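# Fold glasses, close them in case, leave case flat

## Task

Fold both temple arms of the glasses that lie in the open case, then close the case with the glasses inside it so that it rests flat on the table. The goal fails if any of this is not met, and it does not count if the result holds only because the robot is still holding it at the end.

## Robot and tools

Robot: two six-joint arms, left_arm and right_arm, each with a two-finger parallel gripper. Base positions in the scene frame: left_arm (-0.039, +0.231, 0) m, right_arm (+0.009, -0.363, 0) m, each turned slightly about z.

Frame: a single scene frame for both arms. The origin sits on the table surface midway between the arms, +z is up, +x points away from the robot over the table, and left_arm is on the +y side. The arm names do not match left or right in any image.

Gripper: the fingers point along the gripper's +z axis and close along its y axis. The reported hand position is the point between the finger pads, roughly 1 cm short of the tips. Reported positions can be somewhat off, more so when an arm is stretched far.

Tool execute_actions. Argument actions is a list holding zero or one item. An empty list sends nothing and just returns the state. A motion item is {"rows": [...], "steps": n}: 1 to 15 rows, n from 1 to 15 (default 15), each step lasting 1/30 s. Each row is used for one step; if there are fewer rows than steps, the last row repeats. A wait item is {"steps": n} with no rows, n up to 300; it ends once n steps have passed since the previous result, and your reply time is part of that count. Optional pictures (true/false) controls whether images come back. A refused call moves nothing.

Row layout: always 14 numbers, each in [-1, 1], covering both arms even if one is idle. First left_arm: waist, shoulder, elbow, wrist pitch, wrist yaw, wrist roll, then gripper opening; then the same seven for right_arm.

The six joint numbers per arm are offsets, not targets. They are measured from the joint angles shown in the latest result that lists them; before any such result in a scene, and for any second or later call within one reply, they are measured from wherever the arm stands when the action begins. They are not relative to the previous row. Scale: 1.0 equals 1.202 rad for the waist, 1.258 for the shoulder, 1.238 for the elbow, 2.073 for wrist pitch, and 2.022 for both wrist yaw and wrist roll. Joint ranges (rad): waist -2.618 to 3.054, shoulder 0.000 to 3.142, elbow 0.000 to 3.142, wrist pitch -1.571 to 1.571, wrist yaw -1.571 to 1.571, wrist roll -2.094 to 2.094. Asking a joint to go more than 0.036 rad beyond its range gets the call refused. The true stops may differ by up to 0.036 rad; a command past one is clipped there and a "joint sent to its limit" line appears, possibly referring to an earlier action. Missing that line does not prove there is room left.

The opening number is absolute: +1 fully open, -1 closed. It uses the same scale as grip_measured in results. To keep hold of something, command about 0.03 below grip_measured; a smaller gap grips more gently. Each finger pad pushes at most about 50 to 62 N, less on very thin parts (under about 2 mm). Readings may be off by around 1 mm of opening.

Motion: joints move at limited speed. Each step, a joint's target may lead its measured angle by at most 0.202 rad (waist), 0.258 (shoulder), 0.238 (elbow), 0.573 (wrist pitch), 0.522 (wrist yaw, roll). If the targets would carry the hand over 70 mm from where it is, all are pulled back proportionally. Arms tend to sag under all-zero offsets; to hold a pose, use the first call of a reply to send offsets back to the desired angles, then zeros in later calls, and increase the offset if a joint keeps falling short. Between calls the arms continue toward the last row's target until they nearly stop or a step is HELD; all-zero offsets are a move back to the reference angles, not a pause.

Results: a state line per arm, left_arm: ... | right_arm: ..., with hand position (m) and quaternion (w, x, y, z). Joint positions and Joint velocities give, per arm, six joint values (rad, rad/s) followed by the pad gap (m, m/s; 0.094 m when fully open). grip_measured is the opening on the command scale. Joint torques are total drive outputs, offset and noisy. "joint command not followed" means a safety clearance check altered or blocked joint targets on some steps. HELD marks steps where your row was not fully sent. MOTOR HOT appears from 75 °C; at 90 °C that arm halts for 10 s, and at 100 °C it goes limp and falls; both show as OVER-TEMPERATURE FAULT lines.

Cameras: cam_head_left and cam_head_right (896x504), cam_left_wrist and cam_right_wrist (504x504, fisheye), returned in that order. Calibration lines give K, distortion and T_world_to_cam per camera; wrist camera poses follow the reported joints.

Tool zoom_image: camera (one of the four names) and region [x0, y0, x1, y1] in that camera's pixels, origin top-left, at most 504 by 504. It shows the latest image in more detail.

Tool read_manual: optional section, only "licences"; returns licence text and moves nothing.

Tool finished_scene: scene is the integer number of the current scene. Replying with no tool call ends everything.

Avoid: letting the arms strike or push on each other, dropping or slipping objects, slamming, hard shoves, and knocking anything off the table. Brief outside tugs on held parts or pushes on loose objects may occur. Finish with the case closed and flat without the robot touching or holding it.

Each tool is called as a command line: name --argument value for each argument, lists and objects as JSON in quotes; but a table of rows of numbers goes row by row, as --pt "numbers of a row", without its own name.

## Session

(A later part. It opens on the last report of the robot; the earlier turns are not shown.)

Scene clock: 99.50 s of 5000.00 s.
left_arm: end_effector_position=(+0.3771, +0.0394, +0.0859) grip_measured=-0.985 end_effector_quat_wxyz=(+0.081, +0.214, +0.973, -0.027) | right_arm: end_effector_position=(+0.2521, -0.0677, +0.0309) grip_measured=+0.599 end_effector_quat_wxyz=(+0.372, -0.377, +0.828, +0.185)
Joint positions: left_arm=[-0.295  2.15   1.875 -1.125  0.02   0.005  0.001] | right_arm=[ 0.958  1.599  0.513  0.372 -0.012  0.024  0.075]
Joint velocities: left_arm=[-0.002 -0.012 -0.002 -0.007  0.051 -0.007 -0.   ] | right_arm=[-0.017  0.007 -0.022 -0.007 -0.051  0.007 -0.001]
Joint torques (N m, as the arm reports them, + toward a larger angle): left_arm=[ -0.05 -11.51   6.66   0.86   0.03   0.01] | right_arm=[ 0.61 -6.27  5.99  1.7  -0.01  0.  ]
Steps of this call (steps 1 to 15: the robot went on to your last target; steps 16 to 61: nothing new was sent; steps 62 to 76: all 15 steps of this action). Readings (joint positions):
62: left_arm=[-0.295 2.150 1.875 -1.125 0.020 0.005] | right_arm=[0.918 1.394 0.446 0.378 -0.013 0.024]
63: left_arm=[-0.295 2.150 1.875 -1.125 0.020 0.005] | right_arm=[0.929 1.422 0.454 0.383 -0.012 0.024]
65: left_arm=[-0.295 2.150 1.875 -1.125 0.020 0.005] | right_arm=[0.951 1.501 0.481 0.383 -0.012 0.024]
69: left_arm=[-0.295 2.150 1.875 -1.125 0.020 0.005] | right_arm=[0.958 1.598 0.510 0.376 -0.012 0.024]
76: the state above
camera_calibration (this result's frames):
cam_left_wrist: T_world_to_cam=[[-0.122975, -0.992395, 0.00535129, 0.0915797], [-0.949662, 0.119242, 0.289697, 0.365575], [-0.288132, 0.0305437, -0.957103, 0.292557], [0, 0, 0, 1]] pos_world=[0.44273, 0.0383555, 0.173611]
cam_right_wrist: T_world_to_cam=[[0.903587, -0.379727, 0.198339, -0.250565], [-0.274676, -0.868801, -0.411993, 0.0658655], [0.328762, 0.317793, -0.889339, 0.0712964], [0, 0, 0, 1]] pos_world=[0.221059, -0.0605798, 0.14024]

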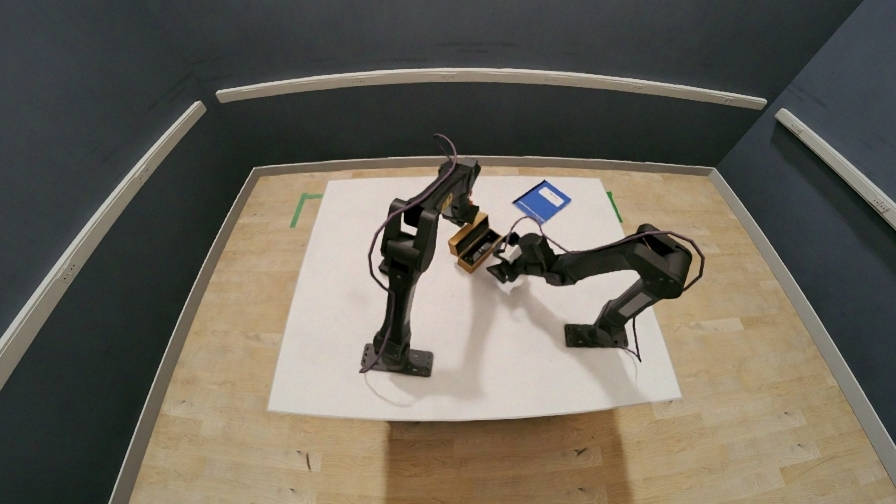

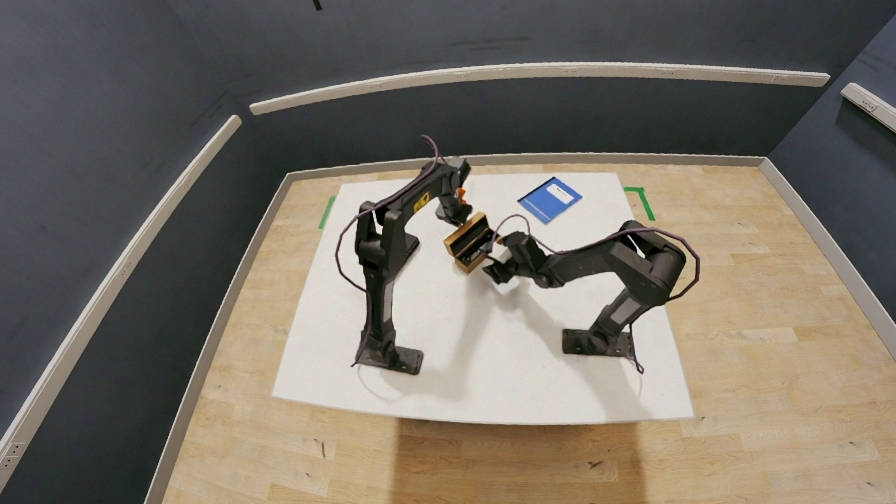

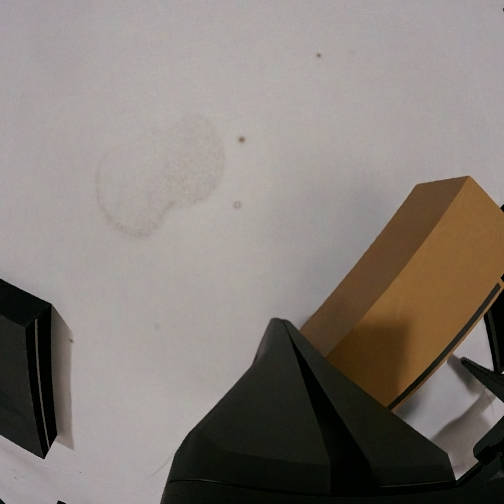

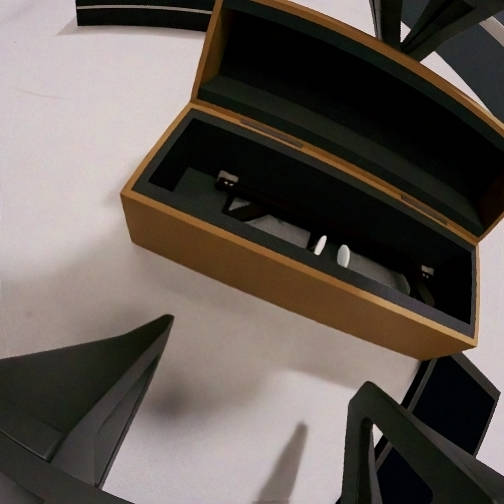

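execute_actions --actions '[{"rows":[[0,-0.02,0,0,0,0,-1,-0.03,0.06,0.085,0,0,0,0.6]]}]' --pictures false

execute_actions --actions '[{"rows":[[-0.01,0,0,0,0,0,-1,0,0,0,0,0,0,0.6],[-0.02,0,0,0,0,0,-1,0,0,0,0,0,0,0.6],[-0.03,0,0,-0.01,0,0,-1,0,0,0,0,0,0,0.6],[-0.04,0,0,-0.01,0,0,-1,0,0,0,0,0,0,0.6],[-0.05,0,0,-0.02,0,0,-1,0,0,0,0,0,0,0.6],[-0.06,0,0,-0.02,0,0,-1,0,0,0,0,0,0,0.6],[-0.07,0,0,-0.03,0,0,-1,0,0,0,0,0,0,0.6],[-0.08,0,0,-0.03,0,0,-1,0,0,0,0,0,0,0.6],[-0.09,0,0,-0.04,0,0,-1,0,0,0,0,0,0,0.6],[-0.1,0,0,-0.04,0,0,-1,0,0,0,0,0,0,0.6],[-0.11,0,0,-0.04,0,0,-1,0,0,0,0,0,0,0.6]]}]'

Scene clock: 104.03 s of 5000.00 s.
left_arm: end_effector_position=(+0.3771, +0.0394, +0.0859) grip_measured=-0.985 end_effector_quat_wxyz=(+0.081, +0.214, +0.973, -0.027) | right_arm: end_effector_position=(+0.2734, -0.0585, +0.0322) grip_measured=+0.599 end_effector_quat_wxyz=(+0.376, -0.366, +0.832, +0.181)
Joint positions: left_arm=[-0.295  2.15   1.875 -1.125  0.02   0.005  0.001] | right_arm=[ 0.932  1.668  0.592  0.365 -0.013  0.024  0.075]
Joint velocities: left_arm=[-0.002 -0.002 -0.007 -0.037  0.051 -0.037 -0.   ] | right_arm=[-0.002 -0.007 -0.002  0.037 -0.037  0.037 -0.   ]
Joint torques (N m, as the arm reports them, + toward a larger angle): left_arm=[ -0.08 -13.67   6.64   0.84   0.04   0.01] | right_arm=[-0.9  -6.09  5.51  1.73  0.06 -0.02]
Steps of this call (steps 1 to 15: the robot went on to your last target; steps 16 to 90: nothing new was sent; then 1.03 s passed at rest; steps 91 to 105: all 15 steps of this action). Readings (joint positions):
91: left_arm=[-0.295 2.150 1.875 -1.125 0.020 0.005] | right_arm=[0.956 1.608 0.524 0.367 -0.013 0.024]
92: left_arm=[-0.295 2.150 1.875 -1.125 0.020 0.005] | right_arm=[0.950 1.629 0.545 0.365 -0.013 0.024]
94: left_arm=[-0.295 2.150 1.875 -1.125 0.020 0.005] | right_arm=[0.938 1.661 0.581 0.365 -0.013 0.024]
98: left_arm=[-0.295 2.150 1.875 -1.125 0.020 0.005] | right_arm=[0.932 1.668 0.592 0.365 -0.013 0.024]
105: the state above

Scene clock: 104.53 s of 5000.00 s.
left_arm: end_effector_position=(+0.3517, +0.0084, +0.0858) grip_measured=-0.986 end_effector_quat_wxyz=(+0.071, +0.264, +0.962, -0.003) | right_arm: end_effector_position=(+0.2702, -0.0617, +0.0271) grip_measured=+0.599 end_effector_quat_wxyz=(+0.364, -0.368, +0.837, +0.177)
Joint positions: left_arm=[-0.402  2.147  1.875 -1.16  -0.032  0.005  0.001] | right_arm=[ 0.932  1.668  0.592  0.338 -0.015  0.024  0.075]
Joint velocities: left_arm=[-0.242  0.002  0.002 -0.154  0.125 -0.037 -0.001] | right_arm=[ 0.002 -0.032 -0.022 -0.022  0.007 -0.066  0.   ]
Joint torques (N m, as the arm reports them, + toward a larger angle): left_arm=[ -1.06 -11.2    6.67   0.52   0.35   0.  ] | right_arm=[-0.09 -6.76  3.99  1.93  0.04  0.  ]
Steps of this call (steps 1 to 15: all 15 steps of this action). Readings (joint positions):
1: left_arm=[-0.295 2.150 1.875 -1.125 0.020 0.005] | right_arm=[0.932 1.668 0.592 0.365 -0.013 0.024]
2: left_arm=[-0.296 2.150 1.875 -1.125 0.020 0.005] | right_arm=[0.932 1.668 0.592 0.365 -0.013 0.024]
4: left_arm=[-0.303 2.150 1.875 -1.126 0.017 0.005] | right_arm=[0.932 1.668 0.592 0.365 -0.013 0.024]
8: left_arm=[-0.340 2.150 1.875 -1.133 -0.012 0.005] | right_arm=[0.932 1.668 0.592 0.353 -0.015 0.024]
15: the state above
camera_calibration (this result's frames):
cam_left_wrist: T_world_to_cam=[[-0.220035, -0.974061, -0.0528172, 0.0967191], [-0.932742, 0.194231, 0.303754, 0.337421], [-0.285616, 0.116101, -0.951285, 0.283989], [0, 0, 0, 1]] pos_world=[0.41712, -0.00429868, 0.17277]
cam_right_wrist: T_world_to_cam=[[0.897292, -0.398336, 0.190253, -0.263168], [-0.302421, -0.868654, -0.392405, 0.0813887], [0.321573, 0.294565, -0.899901, 0.0608863], [0, 0, 0, 1]] pos_world=[0.241173, -0.0520657, 0.136797]

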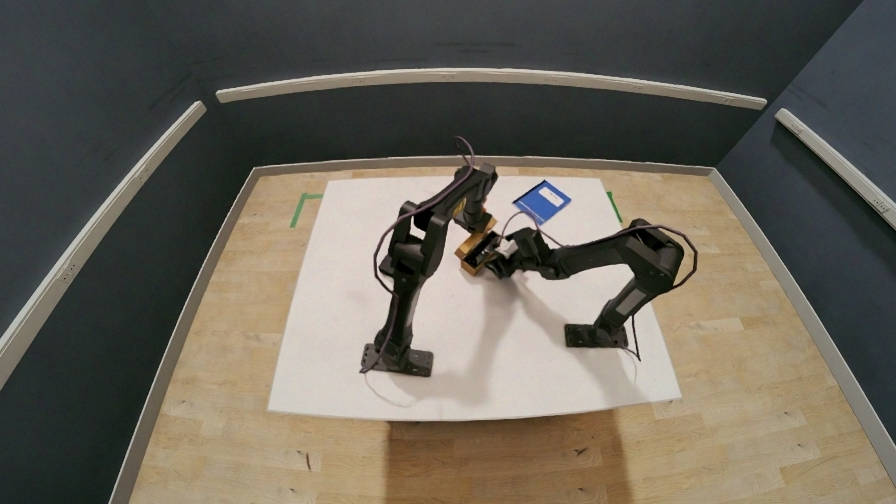

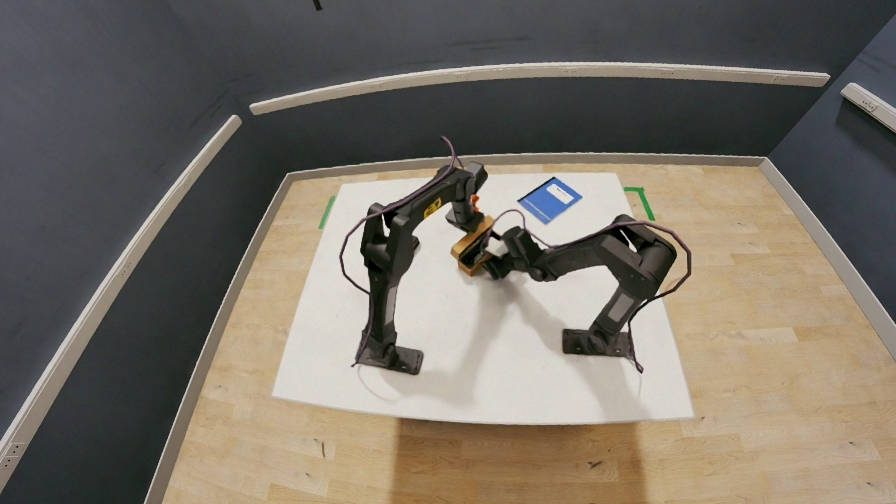

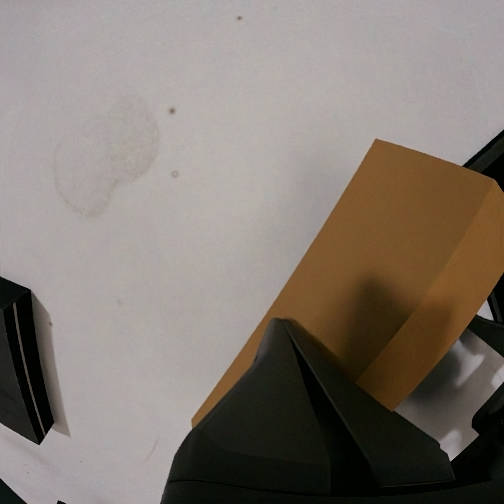

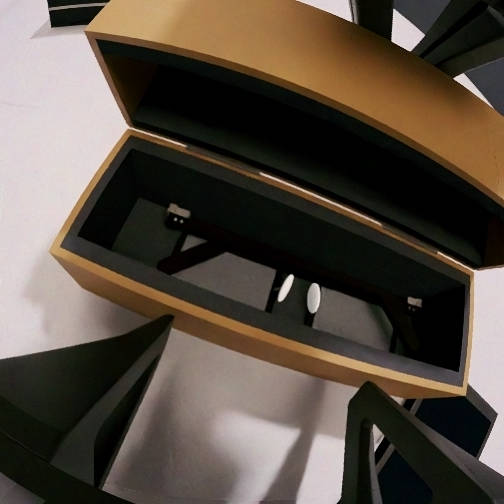

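execute_actions --actions '[{"rows":[[0.04,0,0,0,0,0,-1,0,0,0,0.01,0,0,0.6],[0.03,0,0,0,0,0,-1,0,0,0,0.01,0,0,0.6],[0.05,0,0,0,0,0,-1,0,0,0,0.01,0,0,0.6],[0.07,0,0,0,0,0,-1,0,0,0,0.01,0,0,0.6],[0.09,0,0,0.02,0.02,0,-1,0,0,0,0.01,0,0,0.6]]}]' --pictures false

execute_actions --actions '[{"rows":[[0,0,0,0,0,0,-1,0,-0.075,0,0,0,0,0.6]]}]' --pictures false

execute_actions --actions '[{"rows":[[0,0,0,0,0,0,-1,0,0.02,0.04,0,0,0,0.6]]}]'

Scene clock: 108.50 s of 5000.00 s.
left_arm: end_effector_position=(+0.3800, +0.0500, +0.0867) grip_measured=-0.986 end_effector_quat_wxyz=(+0.082, +0.207, +0.975, -0.012) | right_arm: end_effector_position=(+0.2700, -0.0617, +0.0269) grip_measured=+0.599 end_effector_quat_wxyz=(+0.363, -0.369, +0.837, +0.177)
Joint positions: left_arm=[-0.283  2.147  1.875 -1.133 -0.01   0.005  0.001] | right_arm=[ 0.932  1.668  0.592  0.337 -0.016  0.024  0.075]
Joint velocities: left_arm=[-0.007 -0.027  0.007  0.095  0.051 -0.022 -0.001] | right_arm=[-0.012 -0.007  0.002  0.022 -0.022 -0.066  0.   ]
Joint torques (N m, as the arm reports them, + toward a larger angle): left_arm=[ -0.78 -11.55   6.8    0.95   0.17  -0.02] | right_arm=[-0.04 -6.51  4.06  1.89  0.03  0.03]
Steps of this call (steps 1 to 30: the robot went on to your last target; steps 31 to 90: nothing new was sent; then 0.47 s passed at rest; steps 91 to 105: all 15 steps of this action). Readings (joint positions):
91: left_arm=[-0.408 2.147 1.875 -1.164 -0.037 0.005] | right_arm=[0.932 1.668 0.592 0.334 -0.015 0.024]
92: left_arm=[-0.401 2.147 1.875 -1.163 -0.037 0.005] | right_arm=[0.932 1.668 0.592 0.334 -0.015 0.024]
94: left_arm=[-0.374 2.147 1.875 -1.161 -0.037 0.005] | right_arm=[0.932 1.668 0.592 0.334 -0.015 0.024]
98: left_arm=[-0.297 2.147 1.875 -1.141 -0.021 0.005] | right_arm=[0.932 1.668 0.592 0.337 -0.016 0.024]
105: the state above

Scene clock: 109.00 s of 5000.00 s.
left_arm: end_effector_position=(+0.3800, +0.0500, +0.0867) grip_measured=-0.986 end_effector_quat_wxyz=(+0.082, +0.207, +0.975, -0.012) | right_arm: end_effector_position=(+0.2736, -0.0577, +0.0565) grip_measured=+0.599 end_effector_quat_wxyz=(+0.395, -0.362, +0.822, +0.191)
Joint positions: left_arm=[-0.283  2.147  1.875 -1.133 -0.01   0.005  0.001] | right_arm=[ 0.932  1.588  0.591  0.335 -0.016  0.024  0.075]
Joint velocities: left_arm=[ 0.037 -0.002  0.002  0.007  0.051 -0.051  0.   ] | right_arm=[-0.002 -0.017 -0.002 -0.007 -0.022 -0.007 -0.   ]
Joint torques (N m, as the arm reports them, + toward a larger angle): left_arm=[  0.02 -11.47   6.66   0.84   0.    -0.02] | right_arm=[-0.18 -7.54  4.47  1.78  0.04 -0.03]
Steps of this call (steps 1 to 15: all 15 steps of this action). Readings (joint positions):
1: left_arm=[-0.283 2.147 1.875 -1.133 -0.010 0.005] | right_arm=[0.932 1.659 0.592 0.333 -0.016 0.024]
2: left_arm=[-0.283 2.147 1.875 -1.133 -0.010 0.005] | right_arm=[0.932 1.644 0.591 0.325 -0.016 0.024]
4: left_arm=[-0.283 2.147 1.875 -1.133 -0.010 0.005] | right_arm=[0.932 1.610 0.591 0.327 -0.016 0.024]
8: left_arm=[-0.283 2.147 1.875 -1.133 -0.010 0.005] | right_arm=[0.932 1.588 0.591 0.335 -0.016 0.024]
15: the state above

Scene clock: 109.50 s of 5000.00 s.
left_arm: end_effector_position=(+0.3800, +0.0500, +0.0867) grip_measured=-0.986 end_effector_quat_wxyz=(+0.082, +0.207, +0.975, -0.012) | right_arm: end_effector_position=(+0.2771, -0.0537, +0.0575) grip_measured=+0.599 end_effector_quat_wxyz=(+0.396, -0.362, +0.822, +0.192)
Joint positions: left_arm=[-0.283  2.147  1.875 -1.133 -0.01   0.005  0.001] | right_arm=[ 0.932  1.604  0.61   0.334 -0.016  0.024  0.075]
Joint velocities: left_arm=[ 0.012  0.002  0.002 -0.007  0.037  0.081 -0.   ] | right_arm=[ 0.002 -0.012  0.007 -0.022  0.037  0.037  0.   ]
Joint torques (N m, as the arm reports them, + toward a larger angle): left_arm=[ -0.1  -11.48   6.68   0.84   0.02   0.  ] | right_arm=[-0.01 -5.57  6.49  1.74  0.07  0.02]
Steps of this call (steps 1 to 15: all 15 steps of this action). Readings (joint positions):
1: left_arm=[-0.283 2.147 1.875 -1.133 -0.010 0.005] | right_arm=[0.932 1.590 0.593 0.334 -0.016 0.024]
2: left_arm=[-0.283 2.147 1.875 -1.133 -0.010 0.005] | right_arm=[0.932 1.595 0.598 0.334 -0.016 0.024]
4: left_arm=[-0.283 2.147 1.875 -1.133 -0.010 0.005] | right_arm=[0.932 1.603 0.607 0.334 -0.016 0.024]
8: left_arm=[-0.283 2.147 1.875 -1.133 -0.010 0.005] | right_arm=[0.932 1.604 0.610 0.334 -0.016 0.024]
15: the state above
camera_calibration (this result's frames):
cam_left_wrist: T_world_to_cam=[[-0.105902, -0.994096, -0.0236415, 0.0985285], [-0.953691, 0.0948089, 0.285454, 0.369923], [-0.281527, 0.0527769, -0.958101, 0.290336], [0, 0, 0, 1]] pos_world=[0.444964, 0.0475517, 0.174905]
cam_right_wrist: T_world_to_cam=[[0.887324, -0.409442, 0.212162, -0.27097], [-0.279861, -0.843788, -0.457929, 0.101189], [0.366516, 0.346956, -0.863301, 0.0719294], [0, 0, 0, 1]] pos_world=[0.242394, -0.0505208, 0.165924]

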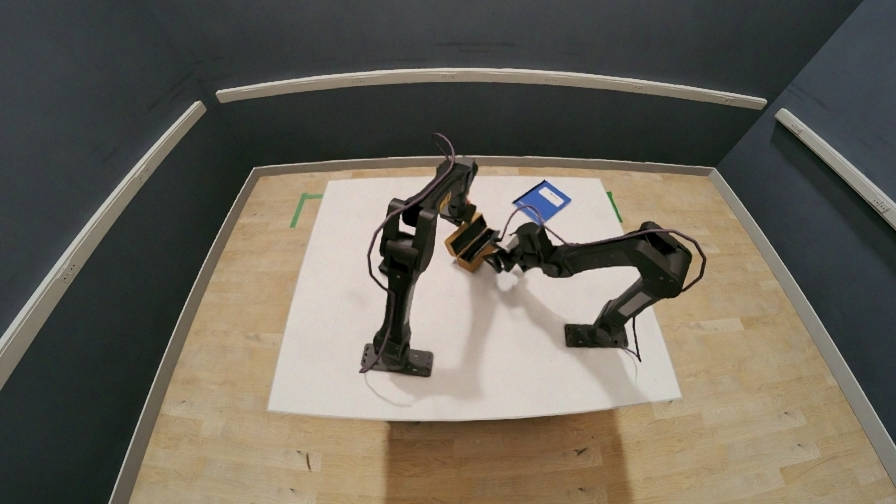

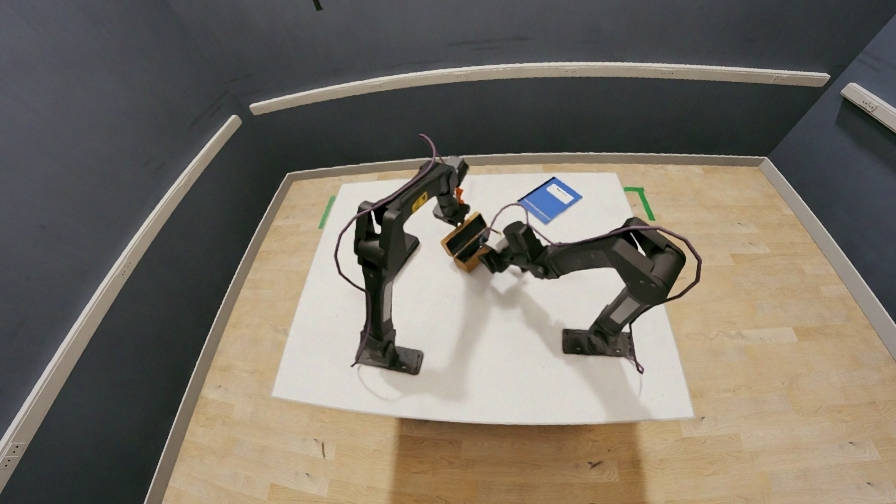

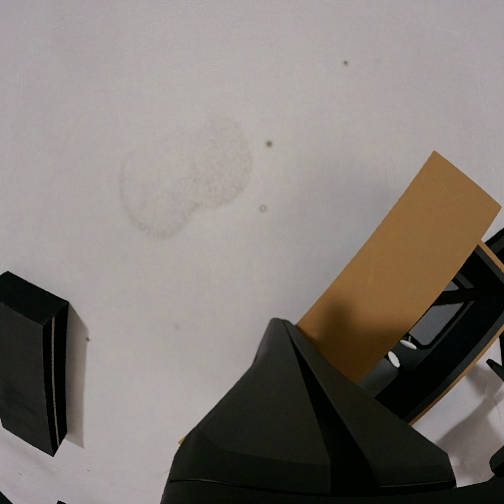

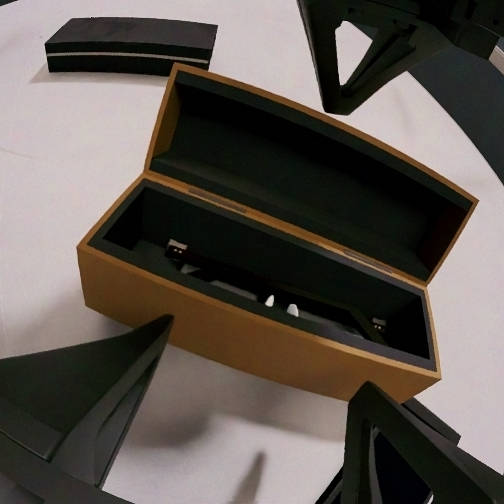

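execute_actions --actions '[{"rows":[[0.025,0,0,0,0,0,-1,0,0,0,0,0,0,0.6],[0.025,0,0,0,0,0,-1,0,0,0,0,0,0,0.6],[0.025,0,0,0,0,0,-1,0,0,0,0,0,0,0.6],[0.025,0.03,0,0,0,0,-1,0,0,0,0,0,0,0.6]]}]' --pictures false

execute_actions --actions '[{"rows":[[-0.01,0,0,0,0,0,-1,0,0,0,0,0,0,0.6],[-0.02,0,0,0,0,0,-1,0,0,0,0,0,0,0.6],[-0.03,0,0,-0.01,0,0,-1,0,0,0,0,0,0,0.6],[-0.04,0,0,-0.01,0,0,-1,0,0,0,0,0,0,0.6],[-0.05,0,0,-0.02,0,0,-1,0,0,0,0,0,0,0.6],[-0.06,-0.02,0,-0.02,0,0,-1,0,0,0,0,0,0,0.6],[-0.07,-0.03,0,-0.03,0,0,-1,0,0,0,0,0,0,0.6],[-0.08,-0.04,0,-0.03,0,0,-1,0,0,0,0,0,0,0.6],[-0.09,-0.05,0,-0.04,0,0,-1,0,0,0,0,0,0,0.6],[-0.1,-0.05,0,-0.04,0,0,-1,0,0,0,0,0,0,0.6],[-0.11,-0.05,0,-0.04,0,0,-1,0,0,0,0,0,0,0.6]]}]'

Scene clock: 115.10 s of 5000.00 s.
left_arm: end_effector_position=(+0.3830, +0.0604, +0.0714) grip_measured=-0.986 end_effector_quat_wxyz=(+0.065, +0.196, +0.978, -0.008) | right_arm: end_effector_position=(+0.2771, -0.0537, +0.0575) grip_measured=+0.599 end_effector_quat_wxyz=(+0.396, -0.362, +0.822, +0.192)
Joint positions: left_arm=[-0.259  2.182  1.875 -1.132 -0.01   0.005  0.001] | right_arm=[ 0.932  1.604  0.61   0.334 -0.016  0.024  0.075]
Joint velocities: left_arm=[-0.017 -0.007  0.012 -0.022  0.037 -0.037 -0.001] | right_arm=[ 0.007 -0.002 -0.002 -0.022 -0.051 -0.007  0.001]
Joint torques (N m, as the arm reports them, + toward a larger angle): left_arm=[  0.63 -11.65   6.65   0.79  -0.01   0.  ] | right_arm=[ 0.02 -6.38  4.25  1.75  0.02  0.01]
Steps of this call (steps 1 to 15: the robot went on to your last target; steps 16 to 90: nothing new was sent; then 2.10 s passed at rest; steps 91 to 105: all 15 steps of this action). Readings (joint positions):
91: left_arm=[-0.282 2.147 1.875 -1.133 -0.010 0.005] | right_arm=[0.932 1.604 0.610 0.334 -0.016 0.024]
92: left_arm=[-0.279 2.147 1.875 -1.133 -0.010 0.005] | right_arm=[0.932 1.604 0.610 0.334 -0.016 0.024]
94: left_arm=[-0.271 2.150 1.875 -1.133 -0.010 0.005] | right_arm=[0.932 1.604 0.610 0.334 -0.016 0.024]
98: left_arm=[-0.260 2.170 1.875 -1.132 -0.010 0.005] | right_arm=[0.932 1.604 0.610 0.334 -0.016 0.024]
105: the state above

Scene clock: 115.60 s of 5000.00 s.
left_arm: end_effector_position=(+0.3459, +0.0115, +0.0934) grip_measured=-0.986 end_effector_quat_wxyz=(+0.064, +0.262, +0.963, -0.011) | right_arm: end_effector_position=(+0.2771, -0.0537, +0.0575) grip_measured=+0.599 end_effector_quat_wxyz=(+0.396, -0.362, +0.822, +0.192)
Joint positions: left_arm=[-0.395  2.127  1.875 -1.189 -0.012  0.005  0.001] | right_arm=[ 0.932  1.604  0.61   0.334 -0.016  0.024  0.075]
Joint velocities: left_arm=[-0.11  -0.071 -0.002 -0.139 -0.037 -0.051  0.001] | right_arm=[-0.002  0.027 -0.017 -0.037 -0.051  0.095  0.001]
Joint torques (N m, as the arm reports them, + toward a larger angle): left_arm=[  0.74 -11.56   6.62   0.63   0.02   0.01] | right_arm=[ 0.08 -6.13  4.18  1.72  0.02  0.02]
Steps of this call (steps 1 to 15: all 15 steps of this action). Readings (joint positions):
1: left_arm=[-0.259 2.182 1.875 -1.132 -0.010 0.005] | right_arm=[0.932 1.604 0.610 0.334 -0.016 0.024]
2: left_arm=[-0.260 2.182 1.875 -1.132 -0.010 0.005] | right_arm=[0.932 1.604 0.610 0.334 -0.016 0.024]
4: left_arm=[-0.267 2.182 1.875 -1.133 -0.010 0.005] | right_arm=[0.932 1.604 0.610 0.334 -0.016 0.024]
8: left_arm=[-0.313 2.177 1.875 -1.152 -0.010 0.005] | right_arm=[0.932 1.604 0.610 0.334 -0.016 0.024]
15: the state above
camera_calibration (this result's frames):
cam_left_wrist: T_world_to_cam=[[-0.216702, -0.975543, -0.0368234, 0.096195], [-0.928131, 0.194182, 0.317594, 0.326196], [-0.302677, 0.103, -0.947511, 0.294895], [0, 0, 0, 1]] pos_world=[0.412856, 0.000126558, 0.179361]
cam_right_wrist: T_world_to_cam=[[0.887324, -0.409442, 0.212162, -0.27097], [-0.279861, -0.843788, -0.457929, 0.101189], [0.366516, 0.346956, -0.863301, 0.0719294], [0, 0, 0, 1]] pos_world=[0.242394, -0.0505208, 0.165924]

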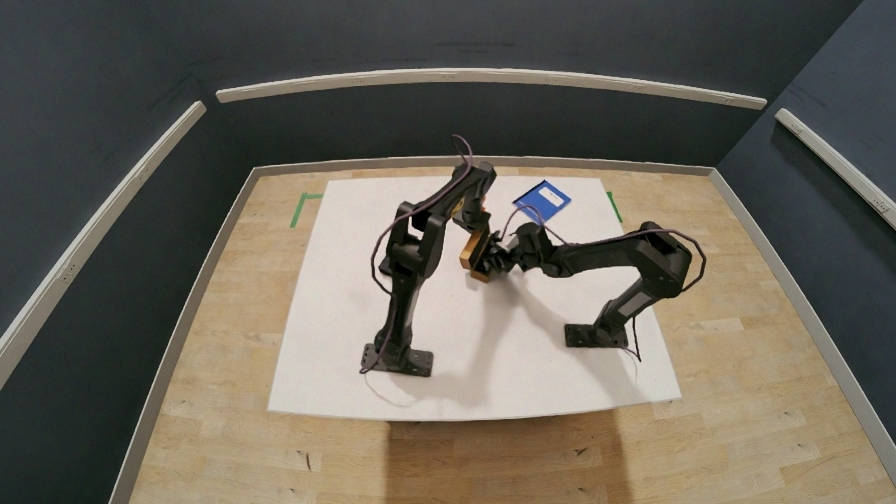

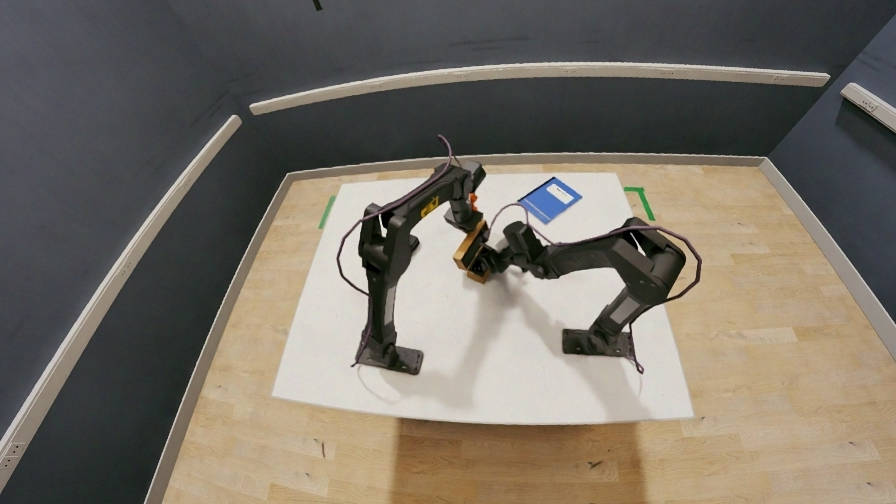

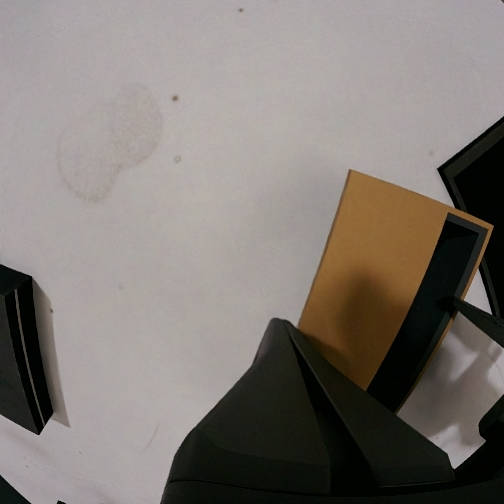

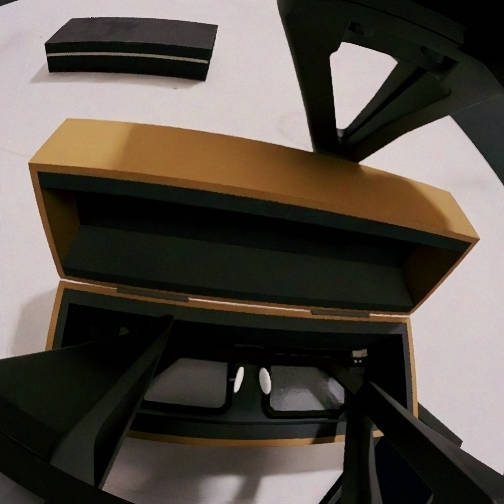

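execute_actions --actions '[{"rows":[[0,0.015,0,0,0,0,-1,0,0.04,0,0,0,0,0.6]]}]' --pictures false

execute_actions --actions '[{"rows":[[-0.01,0,0,0,0,0,-1,0,0.03,0,0,0,0,0.6],[-0.02,0,0,0,0,0,-1,0,0.03,0,0,0,0,0.6],[-0.03,0,0,0,0,0,-1,0,0.03,0,0,0,0,0.6],[-0.04,0,0,0,0,0,-1,0,0.03,0,0,0,0,0.6],[-0.05,0,0,0,0,0,-1,0,0.03,0,0,0,0,0.6],[-0.06,0,0,0,0,0,-1,0,0.03,0,0,0,0,0.6],[-0.07,0,0,0,0,0,-1,0,0.03,0,0,0,0,0.6],[-0.08,0,0,0,0.02,0,-1,0,0.03,0,0,0,0,0.6]]}]'

Scene clock: 119.93 s of 5000.00 s.
left_arm: end_effector_position=(+0.3432, +0.0124, +0.0886) grip_measured=-0.986 end_effector_quat_wxyz=(+0.054, +0.262, +0.963, -0.008) | right_arm: end_effector_position=(+0.2772, -0.0538, +0.0471) grip_measured=+0.599 end_effector_quat_wxyz=(+0.389, -0.365, +0.825, +0.187)
Joint positions: left_arm=[-0.396  2.138  1.875 -1.199 -0.012  0.005  0.001] | right_arm=[ 0.932  1.638  0.61   0.349 -0.015  0.02   0.075]
Joint velocities: left_arm=[-0.022 -0.002 -0.002  0.051 -0.007  0.051 -0.   ] | right_arm=[ 0.012  0.002  0.022 -0.007 -0.037  0.051 -0.   ]
Joint torques (N m, as the arm reports them, + toward a larger angle): left_arm=[  0.09 -10.6    6.55   0.82  -0.02  -0.01] | right_arm=[-0.11 -5.22  4.03  1.58  0.06  0.08]
Steps of this call (steps 1 to 30: the robot went on to your last target; steps 31 to 90: nothing new was sent; then 0.83 s passed at rest; steps 91 to 105: all 15 steps of this action). Readings (joint positions):
91: left_arm=[-0.396 2.127 1.875 -1.199 -0.012 0.005] | right_arm=[0.932 1.609 0.610 0.335 -0.016 0.024]
92: left_arm=[-0.396 2.128 1.875 -1.199 -0.012 0.005] | right_arm=[0.932 1.618 0.610 0.339 -0.016 0.024]
94: left_arm=[-0.396 2.132 1.875 -1.199 -0.012 0.005] | right_arm=[0.932 1.636 0.610 0.345 -0.015 0.021]
98: left_arm=[-0.396 2.137 1.875 -1.199 -0.012 0.005] | right_arm=[0.932 1.638 0.610 0.349 -0.015 0.020]
105: the state above

Scene clock: 120.43 s of 5000.00 s.
left_arm: end_effector_position=(+0.3334, -0.0094, +0.0910) grip_measured=-0.986 end_effector_quat_wxyz=(+0.066, +0.294, +0.954, +0.004) | right_arm: end_effector_position=(+0.2771, -0.0514, +0.0445) grip_measured=+0.599 end_effector_quat_wxyz=(+0.388, -0.367, +0.823, +0.191)
Joint positions: left_arm=[-0.464  2.133  1.875 -1.188 -0.047  0.006  0.001] | right_arm=[ 0.932  1.655  0.61   0.368 -0.024  0.019  0.075]
Joint velocities: left_arm=[-0.002 -0.012 -0.007 -0.037  0.037  0.022  0.   ] | right_arm=[-0.007  0.012 -0.012  0.081 -0.022 -0.066 -0.   ]
Joint torques (N m, as the arm reports them, + toward a larger angle): left_arm=[ -2.5  -10.84   6.66   0.64   0.77  -0.01] | right_arm=[ 0.06 -4.62  4.1   1.58  0.12  0.04]
Steps of this call (steps 1 to 15: all 15 steps of this action). Readings (joint positions):
1: left_arm=[-0.396 2.138 1.875 -1.199 -0.012 0.005] | right_arm=[0.932 1.641 0.610 0.351 -0.015 0.020]
2: left_arm=[-0.396 2.138 1.875 -1.199 -0.012 0.005] | right_arm=[0.932 1.645 0.610 0.358 -0.015 0.020]
4: left_arm=[-0.402 2.138 1.875 -1.199 -0.020 0.005] | right_arm=[0.932 1.650 0.610 0.368 -0.015 0.019]
8: left_arm=[-0.436 2.138 1.875 -1.199 -0.036 0.005] | right_arm=[0.932 1.655 0.610 0.369 -0.015 0.019]
15: the state above
camera_calibration (this result's frames):
cam_left_wrist: T_world_to_cam=[[-0.279121, -0.957587, -0.0715412, 0.0971217], [-0.918303, 0.244404, 0.311426, 0.317165], [-0.280733, 0.152622, -0.947574, 0.284181], [0, 0, 0, 1]] pos_world=[0.398141, -0.0278862, 0.177457]
cam_right_wrist: T_world_to_cam=[[0.893692, -0.398466, 0.206253, -0.268255], [-0.276991, -0.8516, -0.445031, 0.0954568], [0.352974, 0.34059, -0.87144, 0.063661], [0, 0, 0, 1]] pos_world=[0.243708, -0.0472819, 0.153286]

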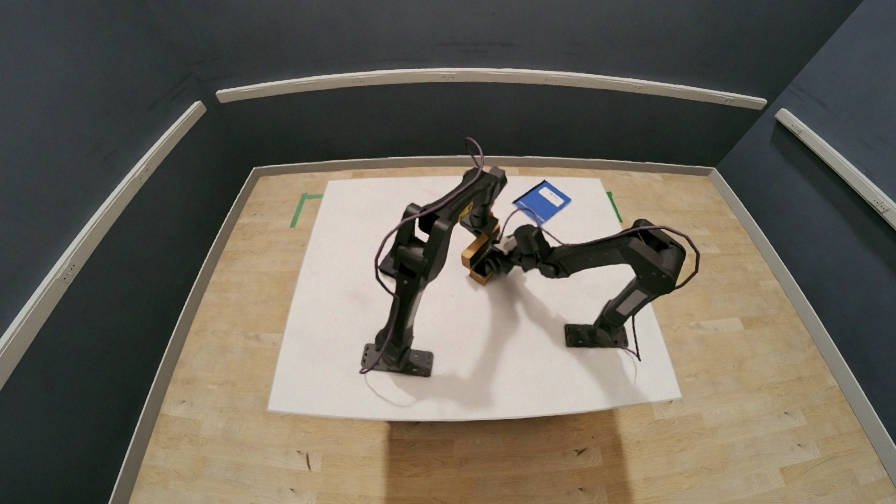

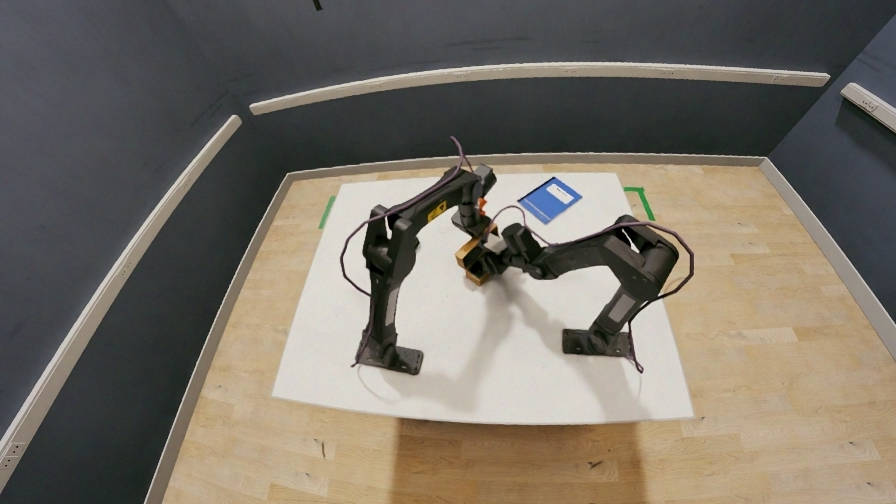

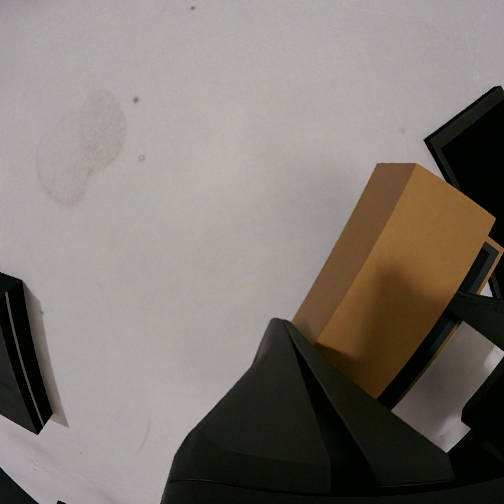

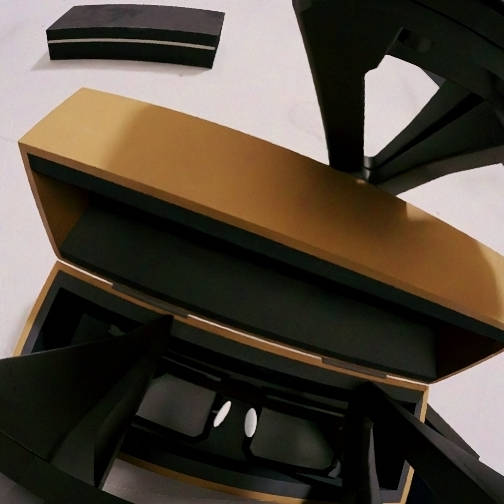

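execute_actions --actions '[{"rows":[[-0.03,-0.02,0,0,0.04,0,-1,0,0.02,0,0,0,0,0.6],[-0.03,-0.03,0,0,0.06,0,-1,0,0.02,0,0,0,0,0.6],[-0.035,-0.035,0,0,0.08,0,-1,0,0.02,0,0,0,0,0.6],[-0.04,-0.04,0,0,0.1,0,-1,0,0.02,0,0,0,0,0.6],[-0.045,-0.04,0,0,0.12,0,-1,0,0.02,0,0,0,0,0.6]]}]'

Scene clock: 125.07 s of 5000.00 s.
left_arm: end_effector_position=(+0.3104, -0.0441, +0.1110) grip_measured=-0.986 end_effector_quat_wxyz=(+0.065, +0.315, +0.943, -0.078) | right_arm: end_effector_position=(+0.2768, -0.0521, +0.0431) grip_measured=+0.599 end_effector_quat_wxyz=(+0.386, -0.369, +0.824, +0.189)
Joint positions: left_arm=[-0.494  2.088  1.875 -1.186  0.109  0.01   0.001] | right_arm=[ 0.932  1.656  0.61   0.364 -0.023  0.016  0.075]
Joint velocities: left_arm=[-0.007 -0.002 -0.012  0.081 -0.037  0.051 -0.002] | right_arm=[-0.007 -0.007 -0.022  0.022  0.022 -0.022  0.   ]
Joint torques (N m, as the arm reports them, + toward a larger angle): left_arm=[ -1.99 -11.39   6.71   0.83   0.95  -0.04] | right_arm=[-0.19 -4.67  4.1   1.71  0.02  0.01]
Steps of this call (steps 1 to 15: the robot went on to your last target; steps 16 to 90: nothing new was sent; then 1.13 s passed at rest; steps 91 to 105: all 15 steps of this action). Readings (joint positions):
91: left_arm=[-0.464 2.131 1.875 -1.188 -0.047 0.006] | right_arm=[0.932 1.655 0.610 0.368 -0.024 0.019]
92: left_arm=[-0.464 2.128 1.875 -1.188 -0.039 0.006] | right_arm=[0.932 1.655 0.610 0.368 -0.024 0.019]
94: left_arm=[-0.464 2.118 1.875 -1.188 -0.009 0.008] | right_arm=[0.932 1.655 0.610 0.369 -0.025 0.019]
98: left_arm=[-0.468 2.092 1.875 -1.188 0.060 0.010] | right_arm=[0.932 1.655 0.610 0.369 -0.025 0.019]
105: the state above
camera_calibration (this result's frames):
cam_left_wrist: T_world_to_cam=[[-0.333837, -0.938386, 0.0893599, 0.0589401], [-0.885615, 0.344702, 0.311235, 0.29257], [-0.322861, 0.0247636, -0.946122, 0.30927], [0, 0, 0, 1]] pos_world=[0.378632, -0.0531997, 0.196282]
cam_right_wrist: T_world_to_cam=[[0.894288, -0.396227, 0.207974, -0.268116], [-0.276617, -0.854799, -0.439091, 0.0935769], [0.351756, 0.335145, -0.87404, 0.0629604], [0, 0, 0, 1]] pos_world=[0.243511, -0.0473461, 0.15188]

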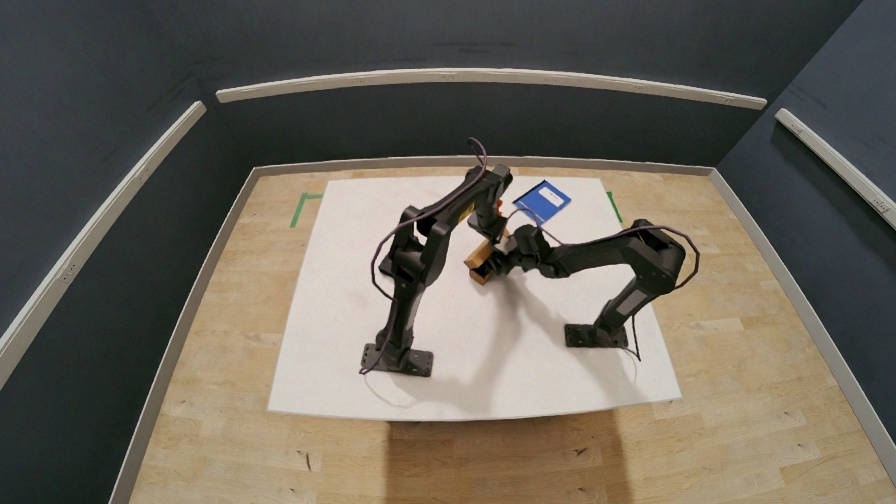

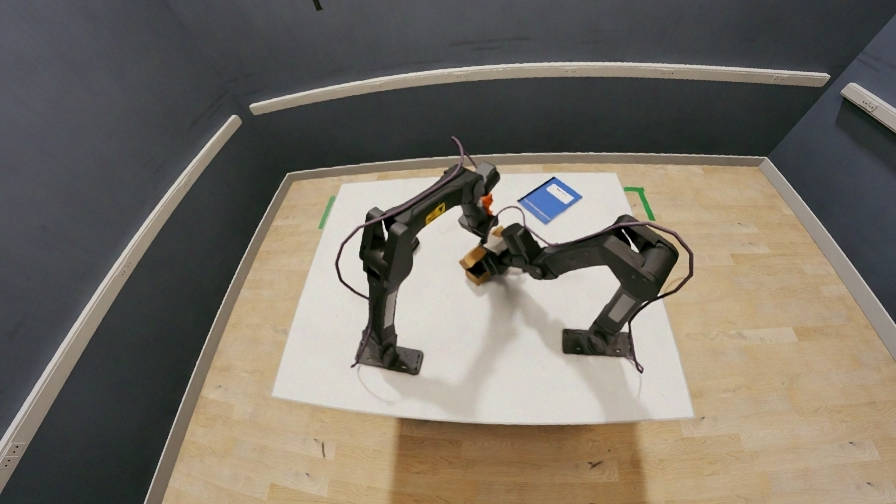

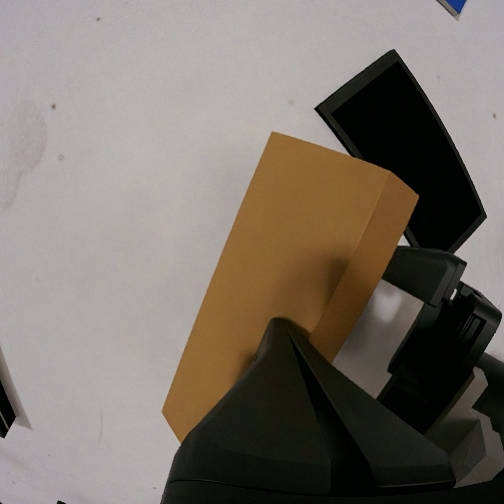

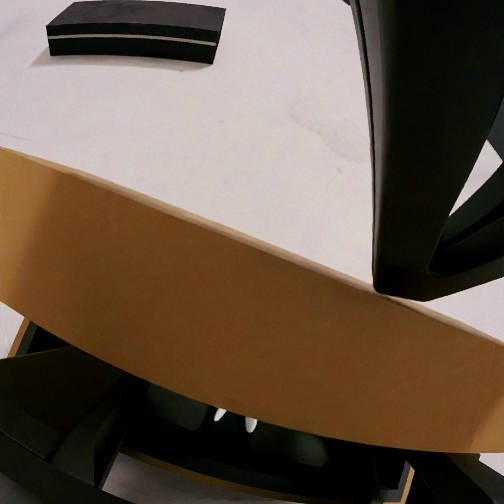

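Lid half closed onto the fingers. Withdraw right.

execute_actions --actions '[{"rows":[[0,0,0,0,0,0,-1,0,-0.04,-0.02,0,0,0,0.6],[0,0,0,0,0,0,-1,0,-0.07,-0.045,0,0,0,0.6],[0,0,0,0,0,0,-1,0,-0.1,-0.07,0,0,0,0.6],[0,0,0,0,0,0,-1,0,-0.13,-0.1,0,0,0,0.6],[0,0,0,0,0,0,-1,0,-0.16,-0.125,0,0,0,0.6],[0,0,0,0,0,0,-1,0,-0.19,-0.15,0,0,0,0.6],[0,0,0,0,0,0,-1,0,-0.22,-0.175,0,0,0,0.6],[0,0,0,0,0,0,-1,0,-0.25,-0.2,0,0,0,0.6],[0,0,0,0,0,0,-1,0,-0.29,-0.23,0,0,0,0.6],[0,0,0,0,0,0,-1,0,-0.34,-0.26,0,0,0,0.6]]}]'

Scene clock: 131.00 s of 5000.00 s.
left_arm: end_effector_position=(+0.3117, -0.0424, +0.1112) grip_measured=-0.986 end_effector_quat_wxyz=(+0.067, +0.315, +0.944, -0.073) | right_arm: end_effector_position=(+0.2267, -0.1089, +0.0670) grip_measured=+0.599 end_effector_quat_wxyz=(+0.425, -0.361, +0.804, +0.206)
Joint positions: left_arm=[-0.494  2.087  1.875 -1.186  0.099  0.01   0.001] | right_arm=[ 0.932  1.247  0.298  0.362 -0.022  0.015  0.075]
Joint velocities: left_arm=[-0.022 -0.017 -0.002 -0.051  0.066  0.037 -0.001] | right_arm=[-0.002 -0.002 -0.007 -0.007 -0.037  0.007  0.   ]
Joint torques (N m, as the arm reports them, + toward a larger angle): left_arm=[ -0.04 -10.95   6.79   0.84   0.14   0.  ] | right_arm=[-0.18 -4.65  3.89  1.81  0.02  0.01]
Steps of this call (steps 1 to 15: the robot went on to your last target; steps 16 to 90: nothing new was sent; then 2.43 s passed at rest; steps 91 to 105: all 15 steps of this action). Readings (joint positions):
91: left_arm=[-0.494 2.088 1.875 -1.186 0.104 0.010] | right_arm=[0.932 1.652 0.608 0.364 -0.023 0.015]
92: left_arm=[-0.494 2.088 1.875 -1.186 0.104 0.010] | right_arm=[0.932 1.640 0.600 0.364 -0.023 0.015]
94: left_arm=[-0.494 2.088 1.875 -1.186 0.104 0.010] | right_arm=[0.932 1.584 0.557 0.363 -0.022 0.015]
98: left_arm=[-0.494 2.087 1.875 -1.186 0.097 0.010] | right_arm=[0.932 1.423 0.427 0.362 -0.022 0.015]
105: the state above
camera_calibration (this result's frames):
cam_left_wrist: T_world_to_cam=[[-0.331709, -0.93996, 0.0802793, 0.0611983], [-0.888526, 0.339883, 0.308224, 0.294112], [-0.317004, 0.0309105, -0.94792, 0.308408], [0, 0, 0, 1]] pos_world=[0.379392, -0.0519725, 0.196781]
cam_right_wrist: T_world_to_cam=[[0.880224, -0.411777, 0.235894, -0.251128], [-0.246141, -0.821139, -0.514923, 0.0435449], [0.405735, 0.395184, -0.824141, 0.111496], [0, 0, 0, 1]] pos_world=[0.186529, -0.111714, 0.17355]

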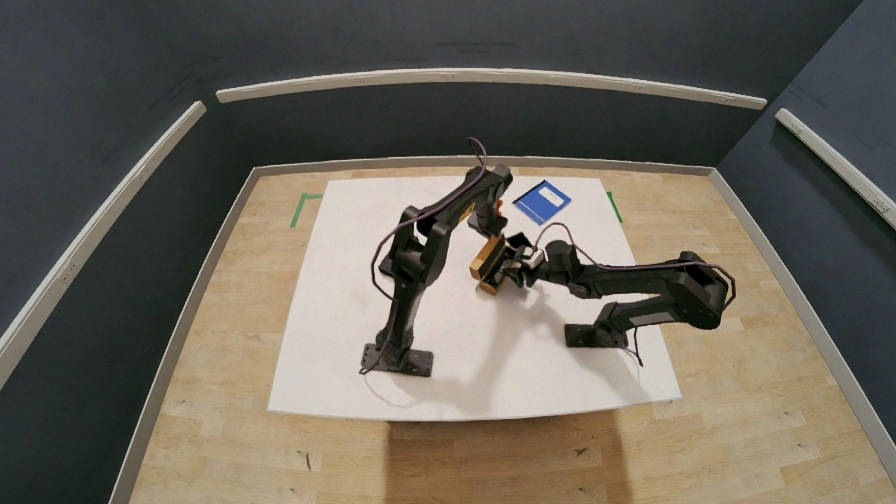

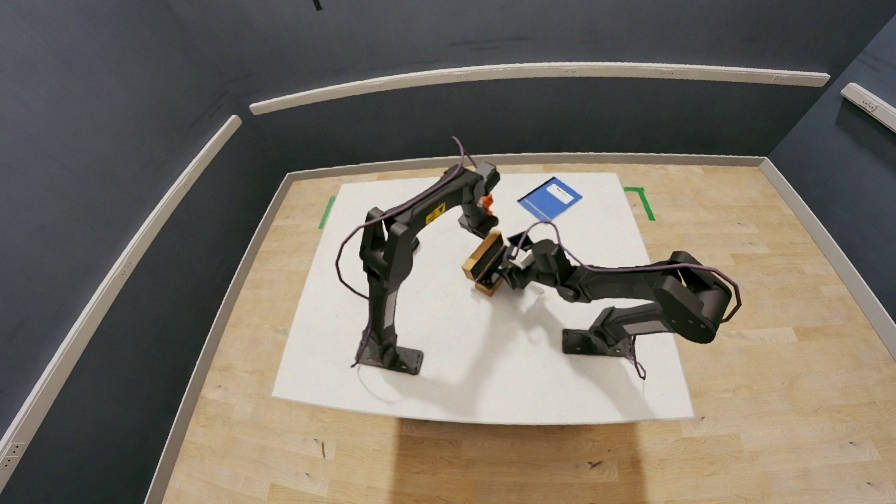

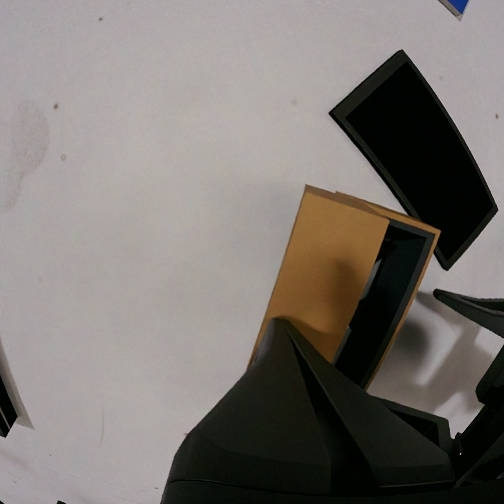

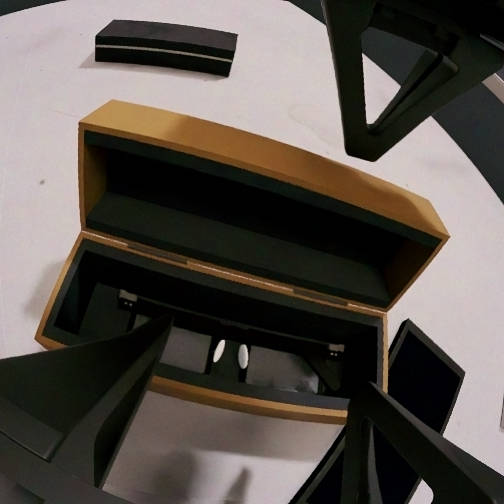

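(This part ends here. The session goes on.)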